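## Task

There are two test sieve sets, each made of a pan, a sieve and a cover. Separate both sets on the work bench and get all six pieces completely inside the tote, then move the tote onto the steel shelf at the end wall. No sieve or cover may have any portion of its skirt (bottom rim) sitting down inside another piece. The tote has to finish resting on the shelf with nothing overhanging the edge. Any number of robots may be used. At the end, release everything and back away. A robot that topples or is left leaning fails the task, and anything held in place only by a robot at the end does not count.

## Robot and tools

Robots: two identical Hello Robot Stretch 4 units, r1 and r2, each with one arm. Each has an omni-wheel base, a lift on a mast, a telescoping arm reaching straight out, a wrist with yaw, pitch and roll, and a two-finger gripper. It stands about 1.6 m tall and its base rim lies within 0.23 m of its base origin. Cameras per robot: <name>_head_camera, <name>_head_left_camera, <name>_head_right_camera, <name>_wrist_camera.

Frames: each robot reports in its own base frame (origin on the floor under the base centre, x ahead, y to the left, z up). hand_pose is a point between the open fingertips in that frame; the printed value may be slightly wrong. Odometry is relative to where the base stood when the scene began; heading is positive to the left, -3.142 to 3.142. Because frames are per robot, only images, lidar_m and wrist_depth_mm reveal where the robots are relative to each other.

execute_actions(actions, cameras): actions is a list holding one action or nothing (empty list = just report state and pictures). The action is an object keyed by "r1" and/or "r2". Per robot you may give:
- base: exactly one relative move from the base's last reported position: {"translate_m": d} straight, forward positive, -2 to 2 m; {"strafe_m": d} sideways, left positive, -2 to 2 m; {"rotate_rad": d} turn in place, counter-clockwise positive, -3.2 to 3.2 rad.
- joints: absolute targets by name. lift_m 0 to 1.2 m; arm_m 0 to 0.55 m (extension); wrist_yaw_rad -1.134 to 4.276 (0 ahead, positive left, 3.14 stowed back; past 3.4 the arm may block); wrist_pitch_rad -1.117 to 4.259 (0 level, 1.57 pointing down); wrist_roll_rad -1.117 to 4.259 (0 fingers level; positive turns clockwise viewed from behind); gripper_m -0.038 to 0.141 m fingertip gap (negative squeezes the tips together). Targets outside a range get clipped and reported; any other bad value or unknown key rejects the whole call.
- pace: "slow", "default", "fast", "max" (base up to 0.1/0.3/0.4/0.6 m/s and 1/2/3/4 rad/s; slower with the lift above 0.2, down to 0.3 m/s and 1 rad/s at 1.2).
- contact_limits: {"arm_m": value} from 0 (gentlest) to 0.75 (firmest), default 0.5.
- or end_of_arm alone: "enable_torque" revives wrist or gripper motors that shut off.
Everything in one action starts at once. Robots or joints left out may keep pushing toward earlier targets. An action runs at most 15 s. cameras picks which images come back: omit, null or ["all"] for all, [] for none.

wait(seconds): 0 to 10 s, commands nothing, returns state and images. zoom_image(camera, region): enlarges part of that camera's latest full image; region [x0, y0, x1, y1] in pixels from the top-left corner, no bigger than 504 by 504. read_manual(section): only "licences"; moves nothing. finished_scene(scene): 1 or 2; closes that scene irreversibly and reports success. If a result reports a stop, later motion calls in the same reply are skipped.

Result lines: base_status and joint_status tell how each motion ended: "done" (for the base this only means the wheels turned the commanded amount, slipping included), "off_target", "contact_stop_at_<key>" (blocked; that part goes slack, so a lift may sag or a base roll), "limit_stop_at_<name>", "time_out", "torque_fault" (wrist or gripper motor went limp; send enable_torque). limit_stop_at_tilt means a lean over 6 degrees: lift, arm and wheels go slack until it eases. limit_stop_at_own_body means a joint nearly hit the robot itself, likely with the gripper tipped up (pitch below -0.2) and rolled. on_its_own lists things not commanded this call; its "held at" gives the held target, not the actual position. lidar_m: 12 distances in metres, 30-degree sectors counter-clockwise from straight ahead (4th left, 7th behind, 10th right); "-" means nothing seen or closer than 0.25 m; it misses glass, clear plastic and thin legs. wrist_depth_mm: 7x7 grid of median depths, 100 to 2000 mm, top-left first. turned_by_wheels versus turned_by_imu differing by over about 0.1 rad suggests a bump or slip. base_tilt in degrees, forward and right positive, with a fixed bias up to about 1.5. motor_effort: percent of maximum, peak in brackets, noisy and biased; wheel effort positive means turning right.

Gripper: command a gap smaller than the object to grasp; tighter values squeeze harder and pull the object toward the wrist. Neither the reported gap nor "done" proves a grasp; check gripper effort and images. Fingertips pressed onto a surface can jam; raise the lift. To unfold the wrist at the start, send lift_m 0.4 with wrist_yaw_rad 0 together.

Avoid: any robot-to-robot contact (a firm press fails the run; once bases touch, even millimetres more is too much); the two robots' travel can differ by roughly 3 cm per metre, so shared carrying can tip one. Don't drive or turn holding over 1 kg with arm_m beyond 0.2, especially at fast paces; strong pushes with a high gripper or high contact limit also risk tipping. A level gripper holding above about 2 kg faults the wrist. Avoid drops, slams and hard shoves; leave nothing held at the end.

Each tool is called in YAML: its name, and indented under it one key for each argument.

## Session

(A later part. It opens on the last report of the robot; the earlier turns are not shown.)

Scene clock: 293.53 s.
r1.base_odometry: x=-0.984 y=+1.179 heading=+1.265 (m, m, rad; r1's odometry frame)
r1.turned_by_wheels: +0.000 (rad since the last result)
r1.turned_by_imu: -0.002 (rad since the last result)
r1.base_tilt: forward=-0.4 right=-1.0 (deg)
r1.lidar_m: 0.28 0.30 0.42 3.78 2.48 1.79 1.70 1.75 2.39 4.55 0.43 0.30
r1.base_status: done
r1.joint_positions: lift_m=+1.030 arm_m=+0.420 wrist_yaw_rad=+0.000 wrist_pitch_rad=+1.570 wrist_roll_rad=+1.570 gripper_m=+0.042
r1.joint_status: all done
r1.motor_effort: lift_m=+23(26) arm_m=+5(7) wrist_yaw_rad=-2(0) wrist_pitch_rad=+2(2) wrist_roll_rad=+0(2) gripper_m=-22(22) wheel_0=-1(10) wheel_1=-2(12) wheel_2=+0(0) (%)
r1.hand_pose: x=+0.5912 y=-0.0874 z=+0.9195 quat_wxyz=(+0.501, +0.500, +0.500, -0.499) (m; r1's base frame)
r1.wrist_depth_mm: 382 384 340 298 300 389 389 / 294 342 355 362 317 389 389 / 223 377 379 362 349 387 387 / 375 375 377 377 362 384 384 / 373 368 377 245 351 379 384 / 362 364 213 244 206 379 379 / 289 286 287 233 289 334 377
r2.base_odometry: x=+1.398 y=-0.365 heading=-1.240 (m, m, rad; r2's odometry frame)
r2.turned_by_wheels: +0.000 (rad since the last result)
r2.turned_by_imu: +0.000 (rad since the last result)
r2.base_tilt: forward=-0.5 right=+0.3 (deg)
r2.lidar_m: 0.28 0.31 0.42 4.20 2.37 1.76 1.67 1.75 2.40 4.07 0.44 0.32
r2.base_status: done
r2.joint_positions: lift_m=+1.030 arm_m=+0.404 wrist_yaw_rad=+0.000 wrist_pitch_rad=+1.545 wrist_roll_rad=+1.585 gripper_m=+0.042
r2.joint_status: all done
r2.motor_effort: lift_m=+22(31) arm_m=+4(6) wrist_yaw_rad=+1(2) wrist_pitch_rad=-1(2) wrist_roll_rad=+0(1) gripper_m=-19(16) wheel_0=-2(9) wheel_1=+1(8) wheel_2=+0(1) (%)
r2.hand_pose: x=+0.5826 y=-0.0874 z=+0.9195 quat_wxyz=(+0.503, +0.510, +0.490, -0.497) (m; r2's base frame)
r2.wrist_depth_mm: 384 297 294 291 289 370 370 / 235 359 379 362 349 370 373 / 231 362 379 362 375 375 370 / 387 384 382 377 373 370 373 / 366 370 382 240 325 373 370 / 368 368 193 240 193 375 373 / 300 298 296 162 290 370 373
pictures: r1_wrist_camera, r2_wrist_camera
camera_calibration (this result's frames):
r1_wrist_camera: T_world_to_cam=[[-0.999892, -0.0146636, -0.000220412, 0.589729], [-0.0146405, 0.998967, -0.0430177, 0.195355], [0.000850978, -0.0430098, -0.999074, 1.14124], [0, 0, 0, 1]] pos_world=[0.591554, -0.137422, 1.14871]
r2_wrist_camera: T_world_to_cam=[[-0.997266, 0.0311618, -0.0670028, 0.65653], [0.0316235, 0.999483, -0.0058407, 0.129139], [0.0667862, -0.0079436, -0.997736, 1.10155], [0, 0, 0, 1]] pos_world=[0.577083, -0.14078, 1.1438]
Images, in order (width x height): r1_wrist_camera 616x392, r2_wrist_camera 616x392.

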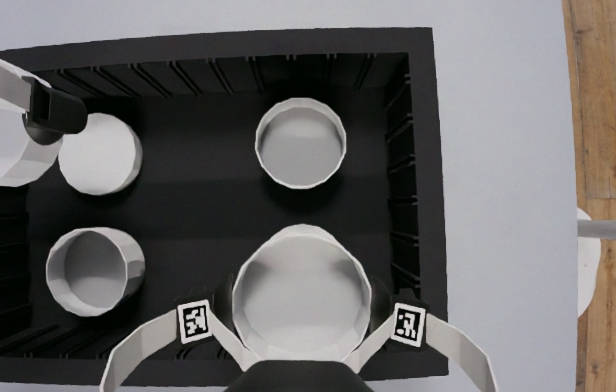

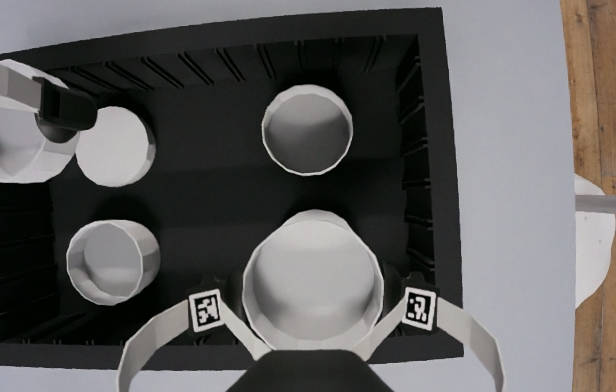

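execute_actions:
  actions:
    - {"r1": {"joints": {"lift_m": 0.926}}, "r2": {"joints": {"lift_m": 0.9235}}}
  cameras: []

execute_actions:
  actions:
    - {"r1": {"joints": {"gripper_m": 0.09}, "pace": "slow"}, "r2": {"joints": {"gripper_m": 0.09}, "pace": "slow"}}
  cameras: ["r1_wrist_camera", "r2_wrist_camera"]

Scene clock: 300.33 s.
r1.base_odometry: x=-0.984 y=+1.179 heading=+1.265 (m, m, rad; r1's odometry frame)
r1.turned_by_wheels: +0.000 (rad since the last result)
r1.turned_by_imu: -0.001 (rad since the last result)
r1.base_tilt: forward=-0.4 right=-1.0 (deg)
r1.lidar_m: 0.28 0.31 0.40 3.79 2.48 1.80 1.70 1.76 2.39 4.55 0.44 0.29
r1.base_status: not commanded
r1.joint_positions: lift_m=+0.926 arm_m=+0.420 wrist_yaw_rad=+0.000 wrist_pitch_rad=+1.570 wrist_roll_rad=+1.570 gripper_m=+0.042
r1.joint_status: all done
r1.motor_effort: lift_m=+19(21) arm_m=+5(5) wrist_yaw_rad=-2(0) wrist_pitch_rad=+3(2) wrist_roll_rad=+1(1) gripper_m=-22(22) wheel_0=-1(1) wheel_1=-2(2) wheel_2=+0(0) (%)
r1.hand_pose: x=+0.5913 y=-0.0874 z=+0.8159 quat_wxyz=(+0.501, +0.500, +0.500, -0.499) (m; r1's base frame)
r1.wrist_depth_mm: 237 242 254 254 256 202 286 / 274 277 278 260 278 202 286 / 223 274 277 259 277 194 282 / 273 274 276 276 276 198 279 / 254 272 272 246 276 199 279 / 252 271 213 244 206 196 277 / 268 257 257 232 250 188 277
r2.base_odometry: x=+1.398 y=-0.365 heading=-1.240 (m, m, rad; r2's odometry frame)
r2.turned_by_wheels: +0.000 (rad since the last result)
r2.turned_by_imu: -0.001 (rad since the last result)
r2.base_tilt: forward=-0.4 right=+0.3 (deg)
r2.lidar_m: 0.29 0.30 0.44 4.20 2.39 1.74 1.68 1.73 2.37 4.07 0.43 0.30
r2.base_status: not commanded
r2.joint_positions: lift_m=+0.924 arm_m=+0.404 wrist_yaw_rad=+0.000 wrist_pitch_rad=+1.545 wrist_roll_rad=+1.585 gripper_m=+0.042
r2.joint_status: all done
r2.motor_effort: lift_m=+14(21) arm_m=+4(4) wrist_yaw_rad=+1(1) wrist_pitch_rad=-1(1) wrist_roll_rad=+1(1) gripper_m=-18(18) wheel_0=-2(2) wheel_1=+1(1) wheel_2=+0(0) (%)
r2.hand_pose: x=+0.5826 y=-0.0874 z=+0.8136 quat_wxyz=(+0.503, +0.510, +0.490, -0.497) (m; r2's base frame)
r2.wrist_depth_mm: 241 251 266 251 267 187 268 / 235 277 273 253 268 182 267 / 229 276 274 252 268 187 268 / 279 277 273 273 270 190 268 / 262 277 274 242 268 195 268 / 262 277 195 241 193 182 267 / 276 249 257 162 239 182 268
pictures: none
No camera images: the call's "cameras" was empty. Leave "cameras" out to get every camera's image.

Scene clock: 302.43 s.
r1.base_odometry: x=-0.984 y=+1.179 heading=+1.265 (m, m, rad; r1's odometry frame)
r1.turned_by_wheels: +0.000 (rad since the last result)
r1.turned_by_imu: +0.000 (rad since the last result)
r1.base_tilt: forward=-0.4 right=-1.0 (deg)
r1.lidar_m: 0.29 0.30 0.42 3.77 2.47 1.79 1.71 1.78 2.39 4.54 0.42 0.32
r1.base_status: not commanded
r1.joint_positions: lift_m=+0.926 arm_m=+0.420 wrist_yaw_rad=+0.000 wrist_pitch_rad=+1.570 wrist_roll_rad=+1.570 gripper_m=+0.090
r1.joint_status: all done
r1.motor_effort: lift_m=+19(19) arm_m=+5(5) wrist_yaw_rad=+0(2) wrist_pitch_rad=+2(3) wrist_roll_rad=+1(1) gripper_m=-3(23) wheel_0=-1(1) wheel_1=-2(2) wheel_2=+0(0) (%)
r1.hand_pose: x=+0.5912 y=-0.0874 z=+0.8159 quat_wxyz=(+0.500, +0.500, +0.500, -0.500) (m; r1's base frame)
r1.wrist_depth_mm: 237 241 253 257 256 202 285 / 270 277 277 260 279 202 285 / 229 274 277 260 278 193 283 / 273 274 274 277 277 198 281 / 254 273 273 250 274 200 279 / 252 271 213 250 213 198 277 / 268 264 270 146 263 189 276
r2.base_odometry: x=+1.398 y=-0.365 heading=-1.240 (m, m, rad; r2's odometry frame)
r2.turned_by_wheels: +0.000 (rad since the last result)
r2.turned_by_imu: -0.001 (rad since the last result)
r2.base_tilt: forward=-0.5 right=+0.4 (deg)
r2.lidar_m: 0.26 0.31 0.44 4.22 2.41 1.75 1.65 1.74 2.40 4.07 0.44 0.32
r2.base_status: not commanded
r2.joint_positions: lift_m=+0.924 arm_m=+0.404 wrist_yaw_rad=+0.000 wrist_pitch_rad=+1.545 wrist_roll_rad=+1.585 gripper_m=+0.090
r2.joint_status: all done
r2.motor_effort: lift_m=+14(14) arm_m=+4(4) wrist_yaw_rad=+1(1) wrist_pitch_rad=-2(1) wrist_roll_rad=+1(0) gripper_m=-1(14) wheel_0=-2(2) wheel_1=+1(1) wheel_2=+0(0) (%)
r2.hand_pose: x=+0.5825 y=-0.0874 z=+0.8136 quat_wxyz=(+0.503, +0.510, +0.490, -0.497) (m; r2's base frame)
r2.wrist_depth_mm: 241 250 265 252 268 187 265 / 207 274 274 254 268 182 267 / 241 274 274 254 270 186 268 / 278 276 273 271 271 191 267 / 260 276 274 248 270 195 267 / 262 277 198 247 198 183 267 / 274 254 271 124 251 182 268
pictures: r1_wrist_camera, r2_wrist_camera
camera_calibration (this result's frames):
r1_wrist_camera: T_world_to_cam=[[-0.999893, -0.0145989, -0.0000320825, 0.589511], [-0.014584, 0.998968, -0.0430149, 0.190861], [0.00066002, -0.0430099, -0.999074, 1.03781], [0, 0, 0, 1]] pos_world=[0.591547, -0.137422, 1.04508]
r2_wrist_camera: T_world_to_cam=[[-0.99728, 0.0311619, -0.066791, 0.649213], [0.0316224, 0.999483, -0.00584743, 0.128528], [0.0665742, -0.00794362, -0.99775, 0.995989], [0, 0, 0, 1]] pos_world=[0.577075, -0.14078, 1.03786]
Images, in order (width x height): r1_wrist_camera 616x392, r2_wrist_camera 616x392.

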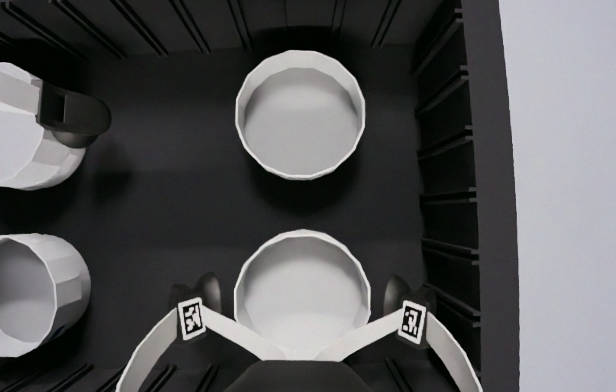

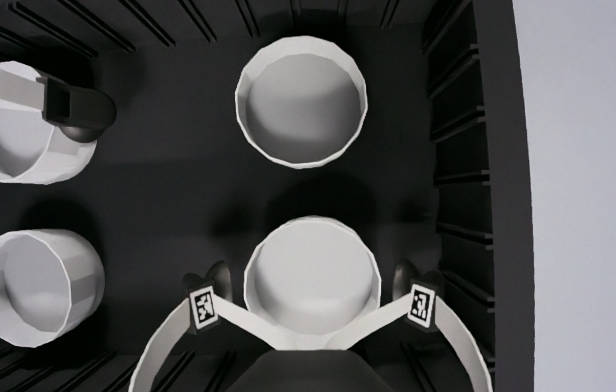

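execute_actions:
  actions: []

Scene clock: 320.57 s.
r1.base_odometry: x=-0.984 y=+1.179 heading=+1.265 (m, m, rad; r1's odometry frame)
r1.turned_by_wheels: +0.000 (rad since the last result)
r1.turned_by_imu: -0.001 (rad since the last result)
r1.base_tilt: forward=-0.4 right=-1.0 (deg)
r1.lidar_m: 0.29 0.31 0.41 3.79 2.48 1.79 1.71 1.77 2.38 4.55 0.43 0.30
r1.base_status: not commanded
r1.joint_positions: lift_m=+0.926 arm_m=+0.420 wrist_yaw_rad=+0.000 wrist_pitch_rad=+1.570 wrist_roll_rad=+1.570 gripper_m=+0.090
r1.joint_status: all done
r1.motor_effort: lift_m=+18(19) arm_m=+6(5) wrist_yaw_rad=-2(2) wrist_pitch_rad=+3(3) wrist_roll_rad=+2(1) gripper_m=-4(23) wheel_0=-1(1) wheel_1=-2(2) wheel_2=+0(0) (%)
r1.hand_pose: x=+0.5912 y=-0.0874 z=+0.8159 quat_wxyz=(+0.500, +0.500, +0.500, -0.500) (m; r1's base frame)
r1.wrist_depth_mm: 238 241 253 258 256 202 286 / 271 277 278 260 279 200 285 / 229 276 276 260 278 193 283 / 272 274 276 276 277 198 282 / 254 273 273 252 274 199 278 / 253 272 213 250 213 198 278 / 268 263 270 146 263 189 276
r2.base_odometry: x=+1.398 y=-0.365 heading=-1.240 (m, m, rad; r2's odometry frame)
r2.turned_by_wheels: +0.000 (rad since the last result)
r2.turned_by_imu: -0.001 (rad since the last result)
r2.base_tilt: forward=-0.4 right=+0.4 (deg)
r2.lidar_m: 0.27 0.30 0.41 4.21 2.37 1.73 1.68 1.75 2.39 4.06 0.41 0.30
r2.base_status: not commanded
r2.joint_positions: lift_m=+0.924 arm_m=+0.404 wrist_yaw_rad=+0.000 wrist_pitch_rad=+1.545 wrist_roll_rad=+1.585 gripper_m=+0.090
r2.joint_status: all done
r2.motor_effort: lift_m=+15(14) arm_m=+4(4) wrist_yaw_rad=+1(1) wrist_pitch_rad=-1(1) wrist_roll_rad=+0(0) gripper_m=+0(14) wheel_0=-1(2) wheel_1=+1(1) wheel_2=+0(0) (%)
r2.hand_pose: x=+0.5825 y=-0.0874 z=+0.8136 quat_wxyz=(+0.503, +0.510, +0.490, -0.497) (m; r2's base frame)
r2.wrist_depth_mm: 241 250 267 251 268 187 267 / 207 277 274 253 267 182 267 / 241 274 273 254 268 186 267 / 278 274 273 272 271 191 266 / 262 277 273 249 270 195 268 / 260 277 198 248 198 183 268 / 274 254 272 124 252 183 268
pictures: r1_head_camera, r1_head_left_camera, r1_head_right_camera, r1_wrist_camera, r2_head_camera, r2_head_left_camera, r2_head_right_camera, r2_wrist_camera
camera_calibration (this result's frames):
r1_wrist_camera: T_world_to_cam=[[-0.999893, -0.0145988, -0.0000320825, 0.589511], [-0.0145839, 0.998968, -0.0430149, 0.190861], [0.000660017, -0.0430099, -0.999074, 1.03781], [0, 0, 0, 1]] pos_world=[0.591547, -0.137422, 1.04508]
r2_wrist_camera: T_world_to_cam=[[-0.99728, 0.0311618, -0.066791, 0.649213], [0.0316223, 0.999483, -0.00584743, 0.128528], [0.0665742, -0.00794361, -0.99775, 0.995989], [0, 0, 0, 1]] pos_world=[0.577075, -0.14078, 1.03786]
Images, in order (width x height): r1_head_camera 420x560, r1_head_left_camera 420x672, r1_head_right_camera 420x672, r1_wrist_camera 616x392, r2_head_camera 420x560, r2_head_left_camera 420x672, r2_head_right_camera 420x672, r2_wrist_camera 616x392.

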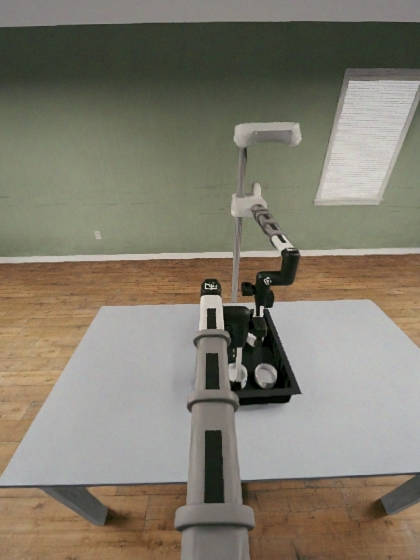

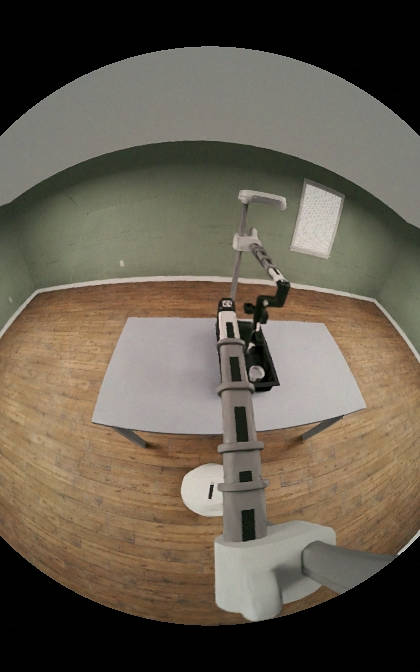

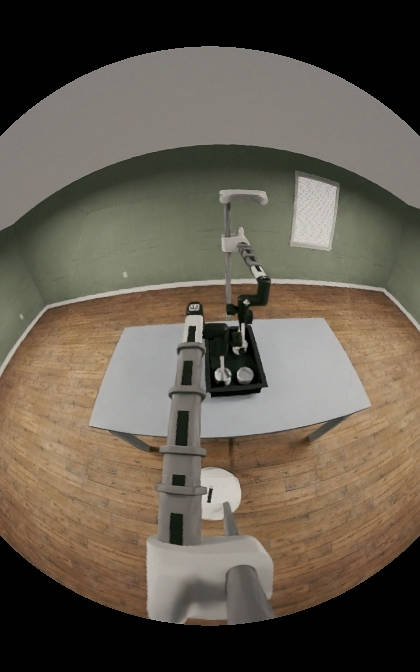

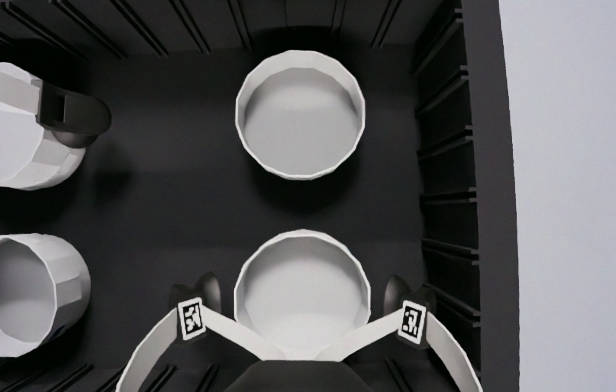

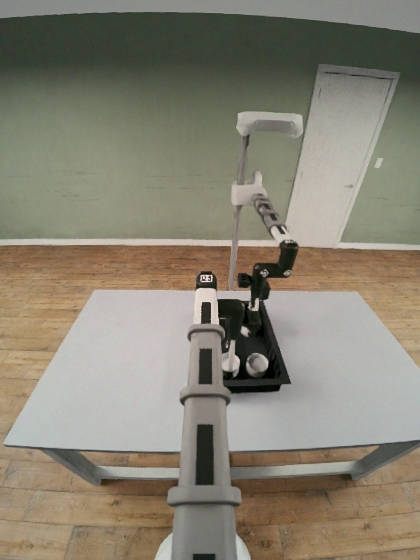

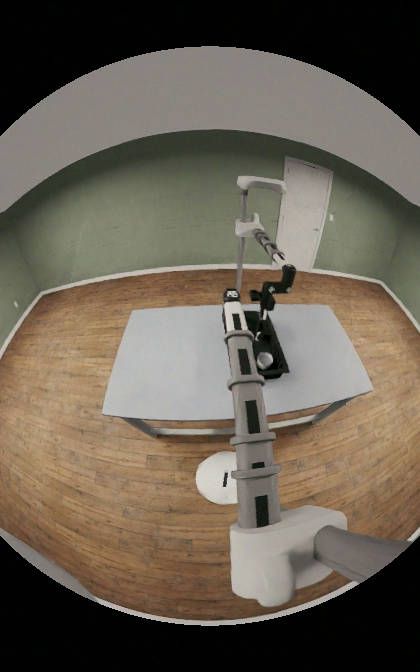

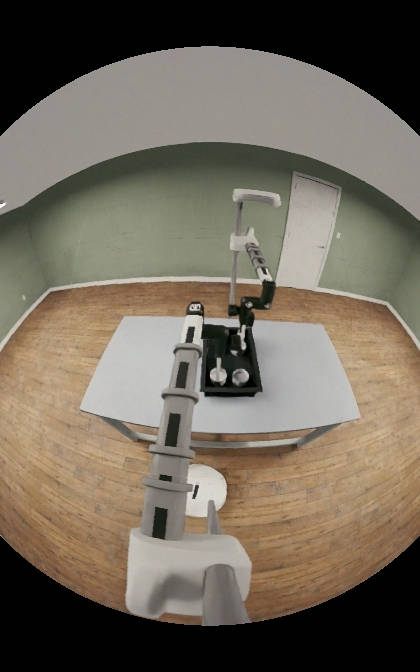

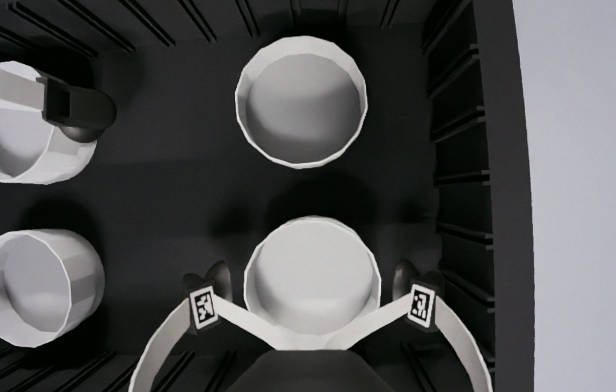

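execute_actions:
  actions:
    - {"r1": {"joints": {"lift_m": 1.01}, "pace": "fast"}, "r2": {"joints": {"lift_m": 1.01}, "pace": "fast"}}
  cameras: ["r1_wrist_camera", "r2_wrist_camera"]

Scene clock: 330.30 s.
r1.base_odometry: x=-0.984 y=+1.179 heading=+1.265 (m, m, rad; r1's odometry frame)
r1.turned_by_wheels: +0.000 (rad since the last result)
r1.turned_by_imu: -0.001 (rad since the last result)
r1.base_tilt: forward=-0.4 right=-1.0 (deg)
r1.lidar_m: 0.28 0.30 0.41 3.78 2.49 1.78 1.70 1.77 2.41 4.54 0.42 0.30
r1.base_status: not commanded
r1.joint_positions: lift_m=+1.010 arm_m=+0.420 wrist_yaw_rad=+0.000 wrist_pitch_rad=+1.570 wrist_roll_rad=+1.570 gripper_m=+0.090
r1.joint_status: all done
r1.motor_effort: lift_m=+23(28) arm_m=+6(5) wrist_yaw_rad=-2(1) wrist_pitch_rad=+3(3) wrist_roll_rad=+2(2) gripper_m=-3(3) wheel_0=-1(1) wheel_1=-2(2) wheel_2=+0(0) (%)
r1.hand_pose: x=+0.5912 y=-0.0874 z=+0.8996 quat_wxyz=(+0.500, +0.500, +0.500, -0.500) (m; r1's base frame)
r1.wrist_depth_mm: 276 276 278 278 279 370 373 / 274 338 355 340 317 368 368 / 310 357 357 342 349 364 366 / 353 357 357 359 357 364 364 / 336 353 357 334 357 362 362 / 336 351 213 332 213 359 359 / 289 270 278 146 270 359 359
r2.base_odometry: x=+1.398 y=-0.365 heading=-1.240 (m, m, rad; r2's odometry frame)
r2.turned_by_wheels: +0.000 (rad since the last result)
r2.turned_by_imu: -0.001 (rad since the last result)
r2.base_tilt: forward=-0.4 right=+0.3 (deg)
r2.lidar_m: 0.28 0.30 0.42 4.22 2.40 1.75 1.66 1.74 2.41 4.07 0.43 0.31
r2.base_status: not commanded
r2.joint_positions: lift_m=+1.010 arm_m=+0.404 wrist_yaw_rad=+0.000 wrist_pitch_rad=+1.545 wrist_roll_rad=+1.585 gripper_m=+0.090
r2.joint_status: all done
r2.motor_effort: lift_m=+21(28) arm_m=+4(4) wrist_yaw_rad=+0(0) wrist_pitch_rad=-1(1) wrist_roll_rad=+0(0) gripper_m=-4(3) wheel_0=-1(2) wheel_1=+1(1) wheel_2=+0(0) (%)
r2.hand_pose: x=+0.5825 y=-0.0874 z=+0.8996 quat_wxyz=(+0.503, +0.510, +0.490, -0.497) (m; r2's base frame)
r2.wrist_depth_mm: 278 276 274 276 276 353 351 / 208 336 362 340 351 355 351 / 332 340 362 338 355 353 351 / 366 364 362 357 355 353 351 / 349 347 362 334 355 353 351 / 347 355 198 334 197 353 353 / 282 278 277 124 271 355 351
pictures: r1_wrist_camera, r2_wrist_camera
camera_calibration (this result's frames):
r1_wrist_camera: T_world_to_cam=[[-0.999893, -0.0145988, -0.0000320825, 0.589517], [-0.0145839, 0.998968, -0.0430149, 0.194459], [0.000660015, -0.0430099, -0.999074, 1.12139], [0, 0, 0, 1]] pos_world=[0.59155, -0.137422, 1.12873]
r2_wrist_camera: T_world_to_cam=[[-0.99728, 0.031162, -0.066791, 0.654958], [0.0316224, 0.999483, -0.00584743, 0.12903], [0.0665742, -0.00794362, -0.99775, 1.08176], [0, 0, 0, 1]] pos_world=[0.577079, -0.14078, 1.12383]
Images, in order (width x height): r1_wrist_camera 616x392, r2_wrist_camera 616x392.

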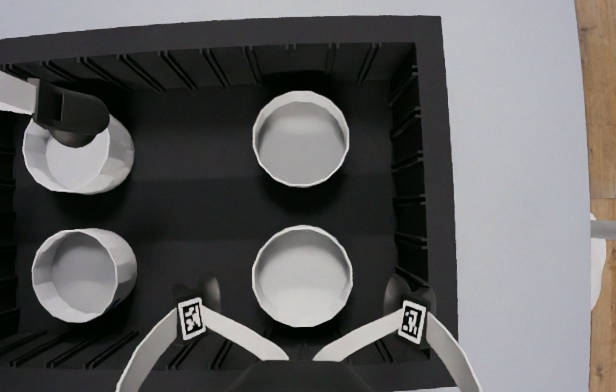

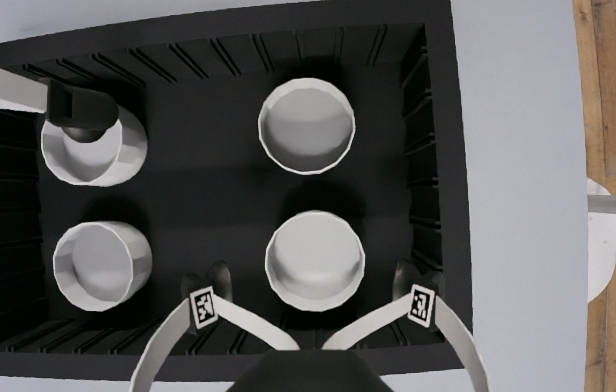

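execute_actions:
  actions:
    - {"r1": {"base": {"translate_m": -0.10}, "joints": {"arm_m": 0.0, "gripper_m": 0.05}, "pace": "max"}, "r2": {"base": {"translate_m": -0.10}, "joints": {"arm_m": 0.0, "gripper_m": 0.05}, "pace": "max"}}
  cameras: []

execute_actions:
  actions:
    - {"r1": {"base": {"strafe_m": -0.277}, "joints": {"wrist_yaw_rad": 0.75, "wrist_pitch_rad": 0.0, "lift_m": 0.675}, "pace": "fast"}, "r2": {"joints": {"wrist_yaw_rad": -0.2, "wrist_pitch_rad": -0.02, "lift_m": 0.672}, "pace": "fast"}}
  cameras: ["r1_head_camera", "r1_wrist_camera", "r2_head_camera", "r2_wrist_camera"]

Scene clock: 383.13 s.
r1.base_odometry: x=-1.014 y=+1.084 heading=+1.264 (m, m, rad; r1's odometry frame)
r1.turned_by_wheels: +0.000 (rad since the last result)
r1.turned_by_imu: -0.002 (rad since the last result)
r1.base_tilt: forward=-0.4 right=-1.0 (deg)
r1.lidar_m: 0.39 0.37 0.57 3.80 2.32 1.69 1.60 1.65 2.26 4.54 0.57 0.41
r1.base_status: done
r1.joint_positions: lift_m=+1.010 arm_m=+0.002 wrist_yaw_rad=+0.000 wrist_pitch_rad=+1.570 wrist_roll_rad=+1.570 gripper_m=+0.050
r1.joint_status: all done
r1.motor_effort: lift_m=+23(23) arm_m=-5(8) wrist_yaw_rad=+0(2) wrist_pitch_rad=+1(2) wrist_roll_rad=+1(3) gripper_m=-4(5) wheel_0=-1(8) wheel_1=-1(9) wheel_2=-1(12) (%)
r1.hand_pose: x=+0.1726 y=-0.0874 z=+0.8996 quat_wxyz=(+0.500, +0.500, +0.500, -0.500) (m; r1's base frame)
r1.wrist_depth_mm: 366 1118 1138 1118 1118 1138 1138 / 364 1118 1118 1138 1118 1138 1118 / 362 1098 1098 1118 1118 1118 1118 / 357 1098 1098 1098 931 1098 1118 / 357 1078 1118 891 891 539 347 / 355 1078 211 904 213 1098 1118 / 355 1098 1078 149 1098 1098 1098
r2.base_odometry: x=+1.366 y=-0.271 heading=-1.240 (m, m, rad; r2's odometry frame)
r2.turned_by_wheels: +0.000 (rad since the last result)
r2.turned_by_imu: -0.001 (rad since the last result)
r2.base_tilt: forward=-0.5 right=+0.3 (deg)
r2.lidar_m: 0.37 0.40 0.57 4.19 2.24 1.66 1.56 1.63 2.25 4.09 0.60 0.40
r2.base_status: done
r2.joint_positions: lift_m=+1.010 arm_m=+0.001 wrist_yaw_rad=+0.000 wrist_pitch_rad=+1.545 wrist_roll_rad=+1.585 gripper_m=+0.050
r2.joint_status: all done
r2.motor_effort: lift_m=+21(21) arm_m=-4(5) wrist_yaw_rad=+2(0) wrist_pitch_rad=-2(2) wrist_roll_rad=+0(1) gripper_m=-2(2) wheel_0=+0(6) wheel_1=+1(2) wheel_2=+0(8) (%)
r2.hand_pose: x=+0.1790 y=-0.0874 z=+0.8996 quat_wxyz=(+0.503, +0.510, +0.490, -0.497) (m; r2's base frame)
r2.wrist_depth_mm: 370 1118 1098 1098 1118 1118 1078 / 370 1138 1118 1118 1098 1098 1098 / 373 1160 1138 1138 1118 1118 1098 / 373 1138 1118 1118 891 1098 1078 / 370 1138 1118 1118 891 917 1078 / 373 1160 194 1138 190 1098 1098 / 373 392 1118 125 1138 1118 1118
pictures: none
No camera images: the call's "cameras" was empty. Leave "cameras" out to get every camera's image.

Scene clock: 385.20 s.
r1.base_odometry: x=-0.750 y=+1.000 heading=+1.264 (m, m, rad; r1's odometry frame)
r1.turned_by_wheels: +0.000 (rad since the last result)
r1.turned_by_imu: -0.001 (rad since the last result)
r1.base_tilt: forward=-0.4 right=-1.0 (deg)
r1.lidar_m: 0.39 0.40 0.56 4.04 2.28 1.69 1.60 1.66 2.25 4.26 0.58 0.42
r1.base_status: done
r1.joint_positions: lift_m=+0.675 arm_m=+0.001 wrist_yaw_rad=+0.750 wrist_pitch_rad=+0.003 wrist_roll_rad=+1.570 gripper_m=+0.050
r1.joint_status: all done
r1.motor_effort: lift_m=+18(23) arm_m=-5(5) wrist_yaw_rad=+0(4) wrist_pitch_rad=-5(7) wrist_roll_rad=+0(0) gripper_m=-5(4) wheel_0=+0(9) wheel_1=+0(10) wheel_2=+0(4) (%)
r1.hand_pose: x=+0.4430 y=+0.1326 z=+0.8527 quat_wxyz=(+0.659, +0.657, +0.260, +0.258) (m; r1's base frame)
r1.wrist_depth_mm: - - - 283 273 182 - / - - - 314 294 183 - / - - - 345 322 185 - / - - - 384 353 183 138 / - - - - 357 183 - / - - 211 - 213 181 154 / - - - 148 306 179 1138
r2.base_odometry: x=+1.366 y=-0.271 heading=-1.240 (m, m, rad; r2's odometry frame)
r2.turned_by_wheels: +0.000 (rad since the last result)
r2.turned_by_imu: -0.001 (rad since the last result)
r2.base_tilt: forward=-0.5 right=+0.3 (deg)
r2.lidar_m: 0.37 0.40 0.54 4.21 2.23 1.64 1.55 1.64 2.24 4.06 0.55 0.45
r2.base_status: not commanded
r2.joint_positions: lift_m=+0.672 arm_m=+0.001 wrist_yaw_rad=-0.200 wrist_pitch_rad=-0.017 wrist_roll_rad=+1.585 gripper_m=+0.050
r2.joint_status: all done
r2.motor_effort: lift_m=+14(15) arm_m=-4(4) wrist_yaw_rad=+0(4) wrist_pitch_rad=-9(14) wrist_roll_rad=+0(1) gripper_m=-2(6) wheel_0=+0(0) wheel_1=+1(0) wheel_2=+0(0) (%)
r2.hand_pose: x=+0.4370 y=-0.1429 z=+0.8555 quat_wxyz=(+0.699, +0.708, -0.077, -0.064) (m; r2's base frame)
r2.wrist_depth_mm: - - - - 399 242 1025 / - - - - 410 227 1182 / - - - - 421 227 715 / - - - - 389 211 248 / - - - - 364 210 238 / - 1430 194 373 189 197 232 / - 1366 - 122 357 189 -
pictures: r1_head_camera, r1_wrist_camera, r2_head_camera, r2_wrist_camera
camera_calibration (this result's frames):
r1_wrist_camera: T_world_to_cam=[[0.00730373, -0.0127017, -0.999893, 0.850637], [-0.649389, 0.76032, -0.0144018, 0.258948], [0.760421, 0.649425, -0.00269515, -0.193929], [0, 0, 0, 1]] pos_world=[0.309413, -0.060137, 0.853752]
r2_wrist_camera: T_world_to_cam=[[0.063508, 0.0192193, -0.997796, 0.839794], [0.204299, 0.97839, 0.0318487, 0.0781201], [0.976846, -0.205871, 0.0582091, -0.282392], [0, 0, 0, 1]] pos_world=[0.20656, -0.150709, 0.851893]
Images, in order (width x height): r1_head_camera 420x560, r1_wrist_camera 616x392, r2_head_camera 420x560, r2_wrist_camera 616x392.

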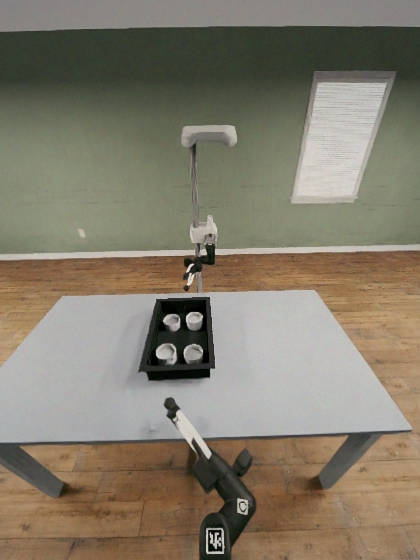

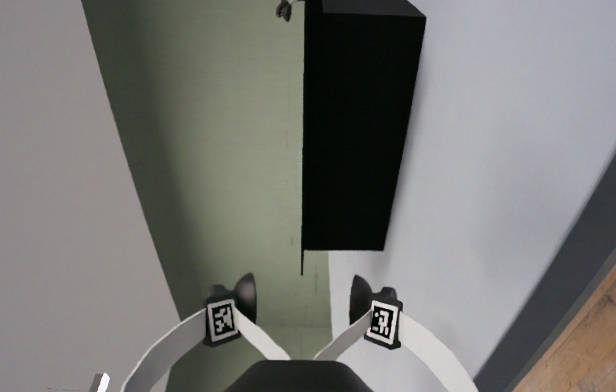

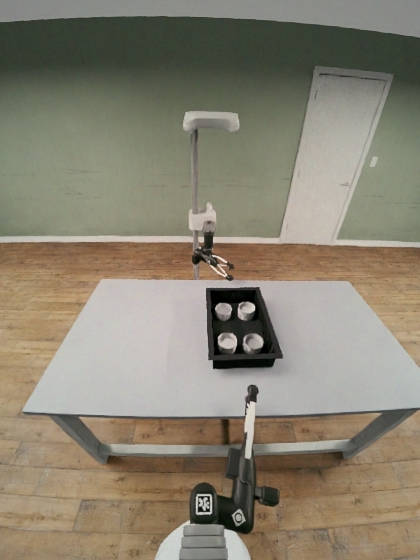

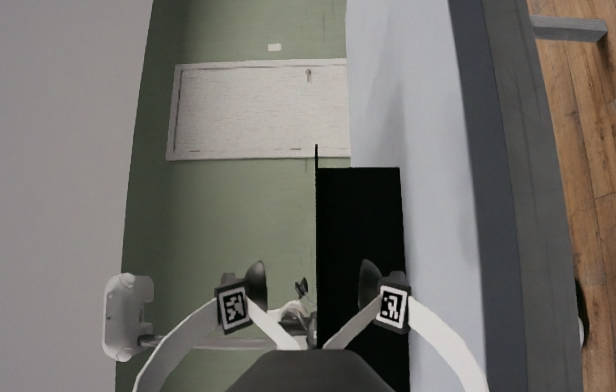

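execute_actions:
  actions:
    - {"r1": {"base": {"rotate_rad": 0.011}, "joints": {"arm_m": 0.12}, "contact_limits": {"arm_m": 0.15}}, "r2": {"joints": {"arm_m": 0.12}, "contact_limits": {"arm_m": 0.15}}}
  cameras: ["r1_head_camera", "r1_wrist_camera", "r2_head_camera", "r2_wrist_camera"]

Scene clock: 420.30 s.
r1.base_odometry: x=-0.750 y=+1.000 heading=+1.275 (m, m, rad; r1's odometry frame)
r1.turned_by_wheels: +0.011 (rad since the last result)
r1.turned_by_imu: +0.010 (rad since the last result)
r1.base_tilt: forward=-0.4 right=-1.0 (deg)
r1.lidar_m: 0.39 0.40 0.58 4.07 2.26 1.68 1.59 1.65 2.26 4.27 0.56 0.42
r1.base_status: done
r1.joint_positions: lift_m=+0.675 arm_m=+0.119 wrist_yaw_rad=+0.750 wrist_pitch_rad=+0.002 wrist_roll_rad=+1.570 gripper_m=+0.050
r1.joint_status: all done
r1.motor_effort: lift_m=+19(19) arm_m=+5(7) wrist_yaw_rad=-1(0) wrist_pitch_rad=-4(5) wrist_roll_rad=+1(0) gripper_m=-6(5) wheel_0=+0(2) wheel_1=-1(3) wheel_2=-3(7) (%)
r1.contact_limits: arm_m 0.15
r1.hand_pose: x=+0.5606 y=+0.1327 z=+0.8527 quat_wxyz=(+0.659, +0.657, +0.260, +0.258) (m; r1's base frame)
r1.wrist_depth_mm: - - - 246 220 180 - / - - - 187 181 177 - / - - - 208 199 183 - / - - - 232 222 182 - / - - - 265 252 181 - / - - 211 307 213 179 - / - - - 149 303 163 -
r2.base_odometry: x=+1.366 y=-0.271 heading=-1.240 (m, m, rad; r2's odometry frame)
r2.turned_by_wheels: +0.000 (rad since the last result)
r2.turned_by_imu: -0.001 (rad since the last result)
r2.base_tilt: forward=-0.4 right=+0.3 (deg)
r2.lidar_m: 0.38 0.39 0.54 4.21 2.26 1.63 1.58 1.63 2.25 4.07 0.59 0.45
r2.base_status: not commanded
r2.joint_positions: lift_m=+0.672 arm_m=+0.119 wrist_yaw_rad=-0.200 wrist_pitch_rad=-0.018 wrist_roll_rad=+1.585 gripper_m=+0.050
r2.joint_status: all done
r2.motor_effort: lift_m=+14(14) arm_m=+4(5) wrist_yaw_rad=+1(1) wrist_pitch_rad=-7(10) wrist_roll_rad=+0(0) gripper_m=-1(4) wheel_0=+0(0) wheel_1=+0(0) wheel_2=+0(0) (%)
r2.contact_limits: arm_m 0.15
r2.hand_pose: x=+0.5555 y=-0.1430 z=+0.8556 quat_wxyz=(+0.699, +0.708, -0.077, -0.064) (m; r2's base frame)
r2.wrist_depth_mm: - - - - 394 183 - / - - - - 402 186 - / - - - - 283 190 - / - - - - 272 190 - / - - - - 265 191 - / - 1336 195 259 190 189 - / - 1229 - 122 247 160 -
pictures: r1_head_camera, r1_wrist_camera, r2_head_camera, r2_wrist_camera
camera_calibration (this result's frames):
r1_wrist_camera: T_world_to_cam=[[0.00753467, -0.0124871, -0.999894, 0.849712], [-0.649455, 0.760264, -0.0143885, 0.335325], [0.760363, 0.649494, -0.00238147, -0.283606], [0, 0, 0, 1]] pos_world=[0.427019, -0.0601245, 0.853771]
r2_wrist_camera: T_world_to_cam=[[0.0638404, 0.0191429, -0.997777, 0.832155], [0.204434, 0.978362, 0.0318507, 0.0538704], [0.976796, -0.206013, 0.0585456, -0.398417], [0, 0, 0, 1]] pos_world=[0.325035, -0.150714, 0.851915]
Images, in order (width x height): r1_head_camera 420x560, r1_wrist_camera 616x392, r2_head_camera 420x560, r2_wrist_camera 616x392.

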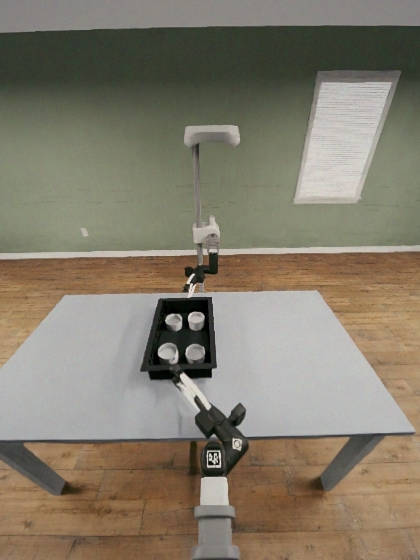

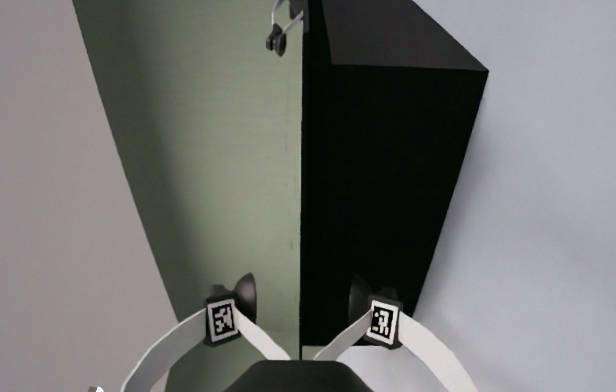

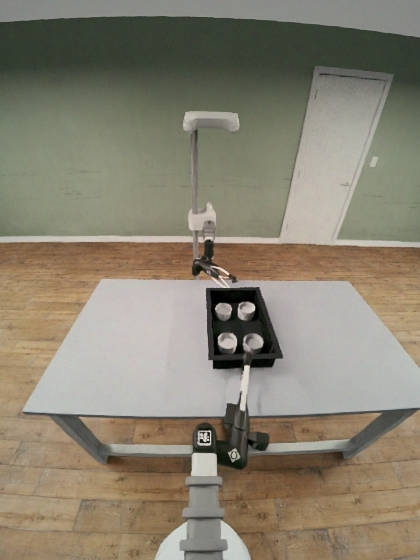

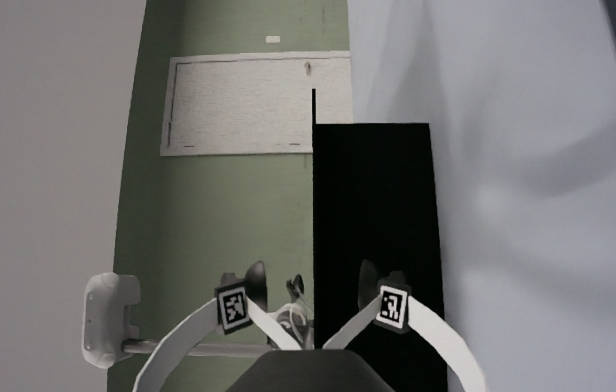

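execute_actions:
  actions:
    - {"r1": {"joints": {"arm_m": 0.136, "gripper_m": 0.012}, "contact_limits": {"arm_m": 0.15}, "pace": "default"}, "r2": {"joints": {"arm_m": 0.133, "gripper_m": 0.012}, "contact_limits": {"arm_m": 0.15}, "pace": "default"}}
  cameras: ["r1_head_camera", "r1_wrist_camera", "r2_head_camera", "r2_wrist_camera"]

Scene clock: 430.17 s.
r1.base_odometry: x=-0.750 y=+1.000 heading=+1.275 (m, m, rad; r1's odometry frame)
r1.turned_by_wheels: +0.000 (rad since the last result)
r1.turned_by_imu: -0.001 (rad since the last result)
r1.base_tilt: forward=-0.3 right=-1.0 (deg)
r1.lidar_m: 0.40 0.41 0.57 4.07 2.28 1.67 1.60 1.66 2.27 4.27 0.57 0.41
r1.base_status: not commanded
r1.joint_positions: lift_m=+0.675 arm_m=+0.135 wrist_yaw_rad=+0.750 wrist_pitch_rad=+0.002 wrist_roll_rad=+1.570 gripper_m=+0.012
r1.joint_status: all done
r1.motor_effort: lift_m=+18(19) arm_m=+5(9) wrist_yaw_rad=-2(2) wrist_pitch_rad=-5(4) wrist_roll_rad=+0(0) gripper_m=-5(6) wheel_0=+0(0) wheel_1=-1(1) wheel_2=-3(3) (%)
r1.contact_limits: arm_m 0.15
r1.hand_pose: x=+0.5766 y=+0.1327 z=+0.8527 quat_wxyz=(+0.659, +0.657, +0.260, +0.258) (m; r1's base frame)
r1.wrist_depth_mm: - - - 248 221 180 - / - - - 179 170 167 - / - - - 189 181 174 - / - - - 211 202 182 - / - - - 240 229 181 - / - - - 212 248 179 - / - - - 173 182 165 -
r2.base_odometry: x=+1.366 y=-0.271 heading=-1.240 (m, m, rad; r2's odometry frame)
r2.turned_by_wheels: +0.000 (rad since the last result)
r2.turned_by_imu: -0.001 (rad since the last result)
r2.base_tilt: forward=-0.5 right=+0.4 (deg)
r2.lidar_m: 0.39 0.38 0.56 4.19 2.25 1.64 1.55 1.63 2.25 4.10 0.57 0.44
r2.base_status: not commanded
r2.joint_positions: lift_m=+0.672 arm_m=+0.132 wrist_yaw_rad=-0.200 wrist_pitch_rad=-0.018 wrist_roll_rad=+1.585 gripper_m=+0.012
r2.joint_status: all done
r2.motor_effort: lift_m=+14(14) arm_m=+4(2) wrist_yaw_rad=+2(1) wrist_pitch_rad=-8(7) wrist_roll_rad=+0(0) gripper_m=-6(10) wheel_0=+0(0) wheel_1=+0(0) wheel_2=+0(0) (%)
r2.contact_limits: arm_m 0.15
r2.hand_pose: x=+0.5685 y=-0.1430 z=+0.8556 quat_wxyz=(+0.699, +0.708, -0.077, -0.064) (m; r2's base frame)
r2.wrist_depth_mm: - - - - 392 182 - / - - - - 407 186 - / - - - - 270 189 - / - - - - 262 190 - / - - - 257 252 190 - / - 1308 - 211 189 188 - / - 1205 - 128 233 160 -
pictures: r1_head_camera, r1_wrist_camera, r2_head_camera, r2_wrist_camera
camera_calibration (this result's frames):
r1_wrist_camera: T_world_to_cam=[[0.00753526, -0.0124866, -0.999894, 0.849591], [-0.649455, 0.760264, -0.0143884, 0.345722], [0.760363, 0.649494, -0.00238067, -0.295779], [0, 0, 0, 1]] pos_world=[0.443028, -0.0601246, 0.853771]
r2_wrist_camera: T_world_to_cam=[[0.0638415, 0.0191393, -0.997777, 0.831325], [0.20449, 0.97835, 0.0318507, 0.0511964], [0.976785, -0.206068, 0.0585456, -0.411109], [0, 0, 0, 1]] pos_world=[0.338023, -0.150716, 0.851915]
Images, in order (width x height): r1_head_camera 420x560, r1_wrist_camera 616x392, r2_head_camera 420x560, r2_wrist_camera 616x392.

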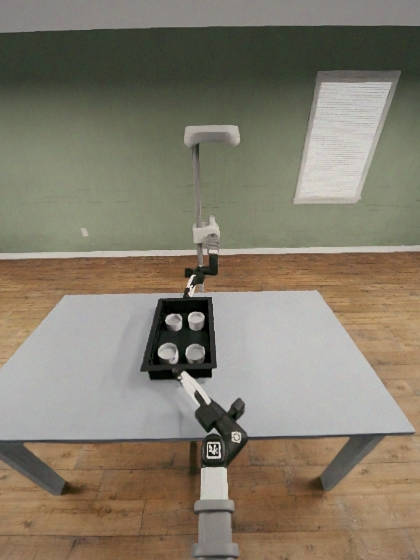

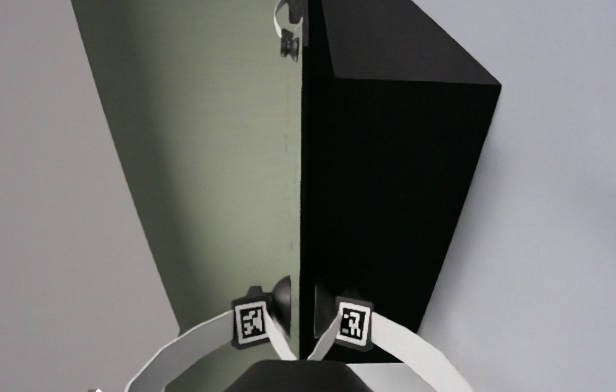

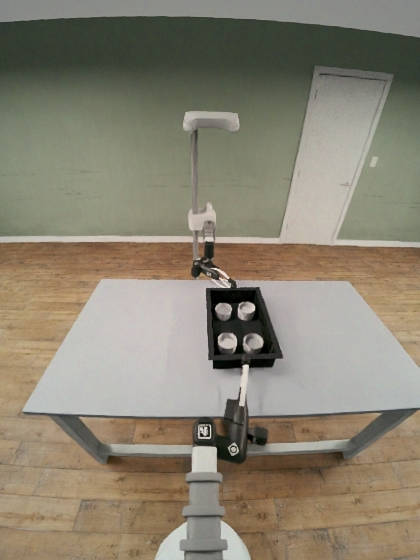

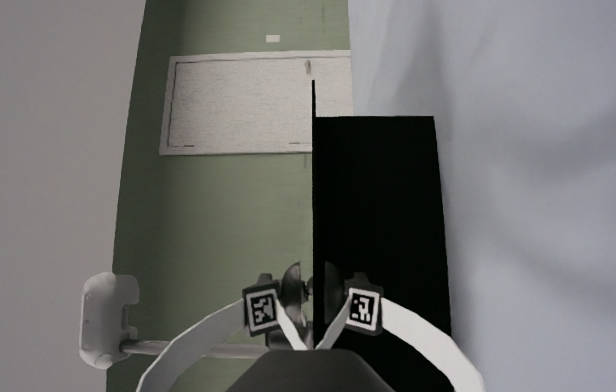

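zoom_image:
  camera: "r1_head_camera"
  region: [130, 330, 230, 410]

zoom_image:
  camera: "r2_head_camera"
  region: [195, 320, 295, 400]

Region (130, 330, 230, 410) of r1_head_camera's 420x560 image, scaled by 5.040, with more detail than that image has; it fills the top 403 rows of this view, and the rest is white.

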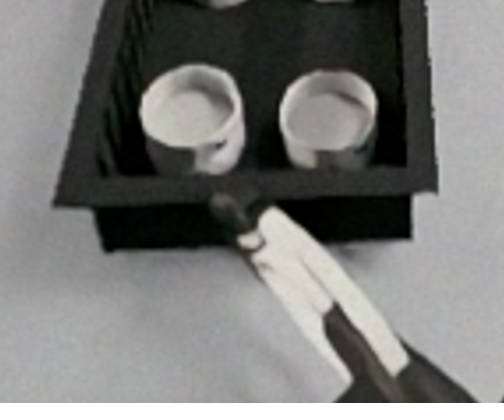

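Region (195, 320, 295, 400) of r2_head_camera's 420x560 image, scaled by 5.040, with more detail than that image has; it fills the top 403 rows of this view, and the rest is white.

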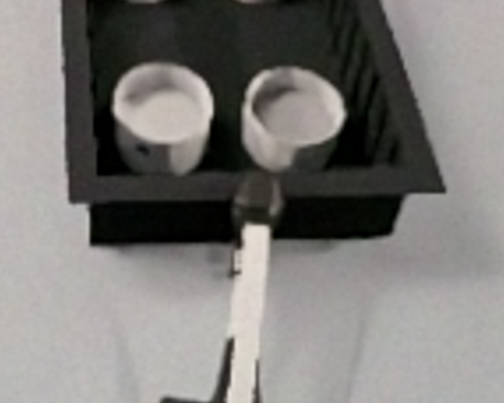

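execute_actions:
  actions:
    - {"r1": {"joints": {"arm_m": 0.144, "gripper_m": -0.012}, "contact_limits": {"arm_m": 0.15}}, "r2": {"joints": {"arm_m": 0.138, "gripper_m": -0.012}, "contact_limits": {"arm_m": 0.15}}}
  cameras: ["r1_head_camera", "r2_head_camera"]

Scene clock: 443.07 s.
r1.base_odometry: x=-0.750 y=+1.000 heading=+1.275 (m, m, rad; r1's odometry frame)
r1.turned_by_wheels: +0.000 (rad since the last result)
r1.turned_by_imu: -0.001 (rad since the last result)
r1.base_tilt: forward=-0.4 right=-1.0 (deg)
r1.lidar_m: 0.40 0.39 0.56 4.07 2.27 1.67 1.60 1.68 2.26 4.27 0.56 0.41
r1.base_status: not commanded
r1.joint_positions: lift_m=+0.675 arm_m=+0.143 wrist_yaw_rad=+0.748 wrist_pitch_rad=+0.002 wrist_roll_rad=+1.570 gripper_m=-0.012
r1.joint_status: all done
r1.motor_effort: lift_m=+18(19) arm_m=+4(4) wrist_yaw_rad=+5(6) wrist_pitch_rad=-4(5) wrist_roll_rad=-1(2) gripper_m=-16(15) wheel_0=+0(0) wheel_1=-1(1) wheel_2=-3(3) (%)
r1.contact_limits: arm_m 0.15
r1.hand_pose: x=+0.5853 y=+0.1321 z=+0.8529 quat_wxyz=(+0.659, +0.658, +0.259, +0.258) (m; r1's base frame)
r1.wrist_depth_mm: - - - 245 217 181 - / - - - 175 161 160 - / - - - 179 172 167 - / - - - 200 190 183 137 / - - - 226 215 182 - / - - - 202 239 180 - / - - - 187 259 165 -
r2.base_odometry: x=+1.366 y=-0.271 heading=-1.240 (m, m, rad; r2's odometry frame)
r2.turned_by_wheels: +0.000 (rad since the last result)
r2.turned_by_imu: -0.001 (rad since the last result)
r2.base_tilt: forward=-0.5 right=+0.4 (deg)
r2.lidar_m: 0.39 0.40 0.53 4.22 2.23 1.64 1.56 1.63 2.22 4.07 0.58 0.45
r2.base_status: not commanded
r2.joint_positions: lift_m=+0.672 arm_m=+0.138 wrist_yaw_rad=-0.196 wrist_pitch_rad=-0.017 wrist_roll_rad=+1.585 gripper_m=-0.012
r2.joint_status: all done
r2.motor_effort: lift_m=+14(14) arm_m=+2(10) wrist_yaw_rad=-9(9) wrist_pitch_rad=-11(9) wrist_roll_rad=-1(0) gripper_m=-11(14) wheel_0=+0(0) wheel_1=+0(0) wheel_2=+2(2) (%)
r2.contact_limits: arm_m 0.15
r2.hand_pose: x=+0.5743 y=-0.1420 z=+0.8553 quat_wxyz=(+0.699, +0.708, -0.076, -0.063) (m; r2's base frame)
r2.wrist_depth_mm: - - - - 389 181 - / - - - - 402 185 - / - - - - 263 188 - / - - - - 253 189 - / - - - - 245 189 - / - 1336 - 200 186 187 - / - 1182 - 125 227 158 -
pictures: r1_head_camera, r2_head_camera
Images, in order (width x height): r1_head_camera 420x560, r2_head_camera 420x560.

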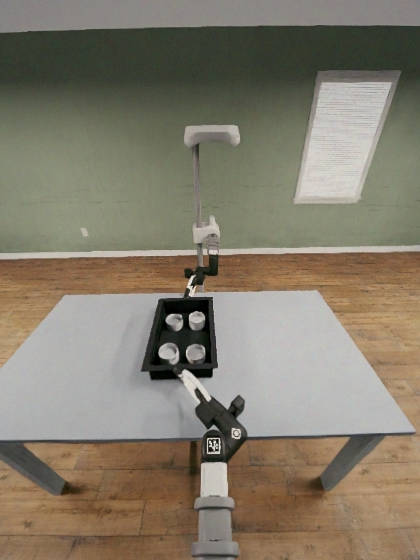

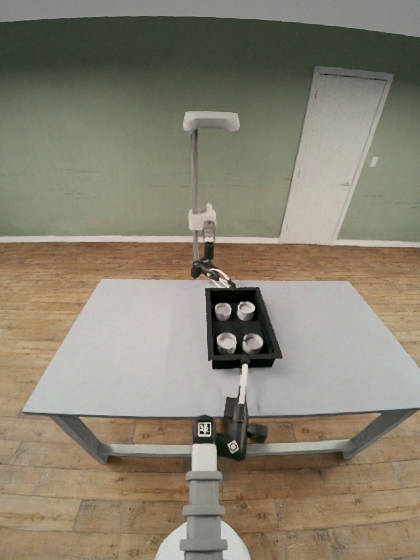

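execute_actions:
  actions:
    - {"r1": {"joints": {"arm_m": 0.149, "gripper_m": -0.03}, "contact_limits": {"arm_m": 0.15}}, "r2": {"joints": {"arm_m": 0.146, "gripper_m": -0.03}, "contact_limits": {"arm_m": 0.15}}}
  cameras: ["r1_head_camera", "r2_head_camera"]

Scene clock: 449.17 s.
r1.base_odometry: x=-0.750 y=+1.000 heading=+1.275 (m, m, rad; r1's odometry frame)
r1.turned_by_wheels: +0.000 (rad since the last result)
r1.turned_by_imu: -0.001 (rad since the last result)
r1.base_tilt: forward=-0.4 right=-1.0 (deg)
r1.lidar_m: 0.40 0.40 0.56 4.09 2.27 1.68 1.60 1.66 2.27 4.27 0.57 0.42
r1.base_status: not commanded
r1.joint_positions: lift_m=+0.675 arm_m=+0.148 wrist_yaw_rad=+0.754 wrist_pitch_rad=+0.001 wrist_roll_rad=+1.570 gripper_m=-0.029
r1.joint_status: all done
r1.motor_effort: lift_m=+19(18) arm_m=+7(11) wrist_yaw_rad=-13(15) wrist_pitch_rad=-1(3) wrist_roll_rad=+1(2) gripper_m=-19(20) wheel_0=+0(0) wheel_1=-1(1) wheel_2=-3(3) (%)
r1.contact_limits: arm_m 0.15
r1.hand_pose: x=+0.5888 y=+0.1338 z=+0.8530 quat_wxyz=(+0.658, +0.657, +0.261, +0.260) (m; r1's base frame)
r1.wrist_depth_mm: - - - 235 210 181 - / - - - 169 157 156 - / - - - 174 167 163 - / - - - 195 186 178 140 / - - - 222 210 181 - / - - - 202 229 180 - / - - - 182 178 154 -
r2.base_odometry: x=+1.366 y=-0.271 heading=-1.240 (m, m, rad; r2's odometry frame)
r2.turned_by_wheels: +0.000 (rad since the last result)
r2.turned_by_imu: -0.001 (rad since the last result)
r2.base_tilt: forward=-0.5 right=+0.3 (deg)
r2.lidar_m: 0.38 0.41 0.55 4.21 2.25 1.65 1.56 1.64 2.23 4.11 0.59 0.44
r2.base_status: not commanded
r2.joint_positions: lift_m=+0.672 arm_m=+0.145 wrist_yaw_rad=-0.205 wrist_pitch_rad=-0.017 wrist_roll_rad=+1.585 gripper_m=-0.030
r2.joint_status: all done
r2.on_its_own: wrist_yaw_rad is at rest, and its effort (+14) is outside its rest range (-13 to +13)
r2.motor_effort: lift_m=+14(14) arm_m=+6(10) wrist_yaw_rad=+14(21) wrist_pitch_rad=-10(10) wrist_roll_rad=+0(1) gripper_m=-18(15) wheel_0=+0(0) wheel_1=+0(1) wheel_2=-3(3) (%)
r2.contact_limits: arm_m 0.15
r2.hand_pose: x=+0.5805 y=-0.1442 z=+0.8553 quat_wxyz=(+0.699, +0.708, -0.079, -0.066) (m; r2's base frame)
r2.wrist_depth_mm: - - - - 389 181 - / - - - - 397 185 - / - - - - 260 187 - / - - - - 251 189 - / - - - - 242 189 - / - 1336 183 198 182 186 - / - 1098 - 132 224 148 -
pictures: r1_head_camera, r2_head_camera
Images, in order (width x height): r1_head_camera 420x560, r2_head_camera 420x560.

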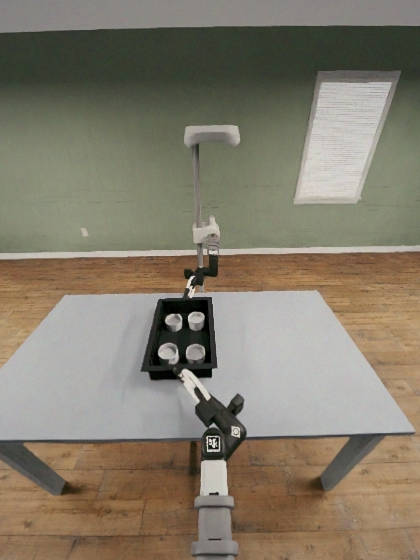

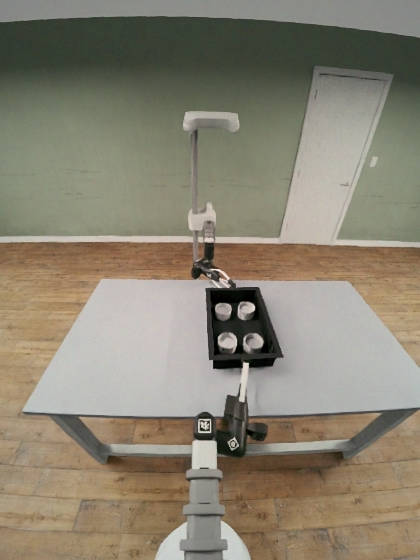

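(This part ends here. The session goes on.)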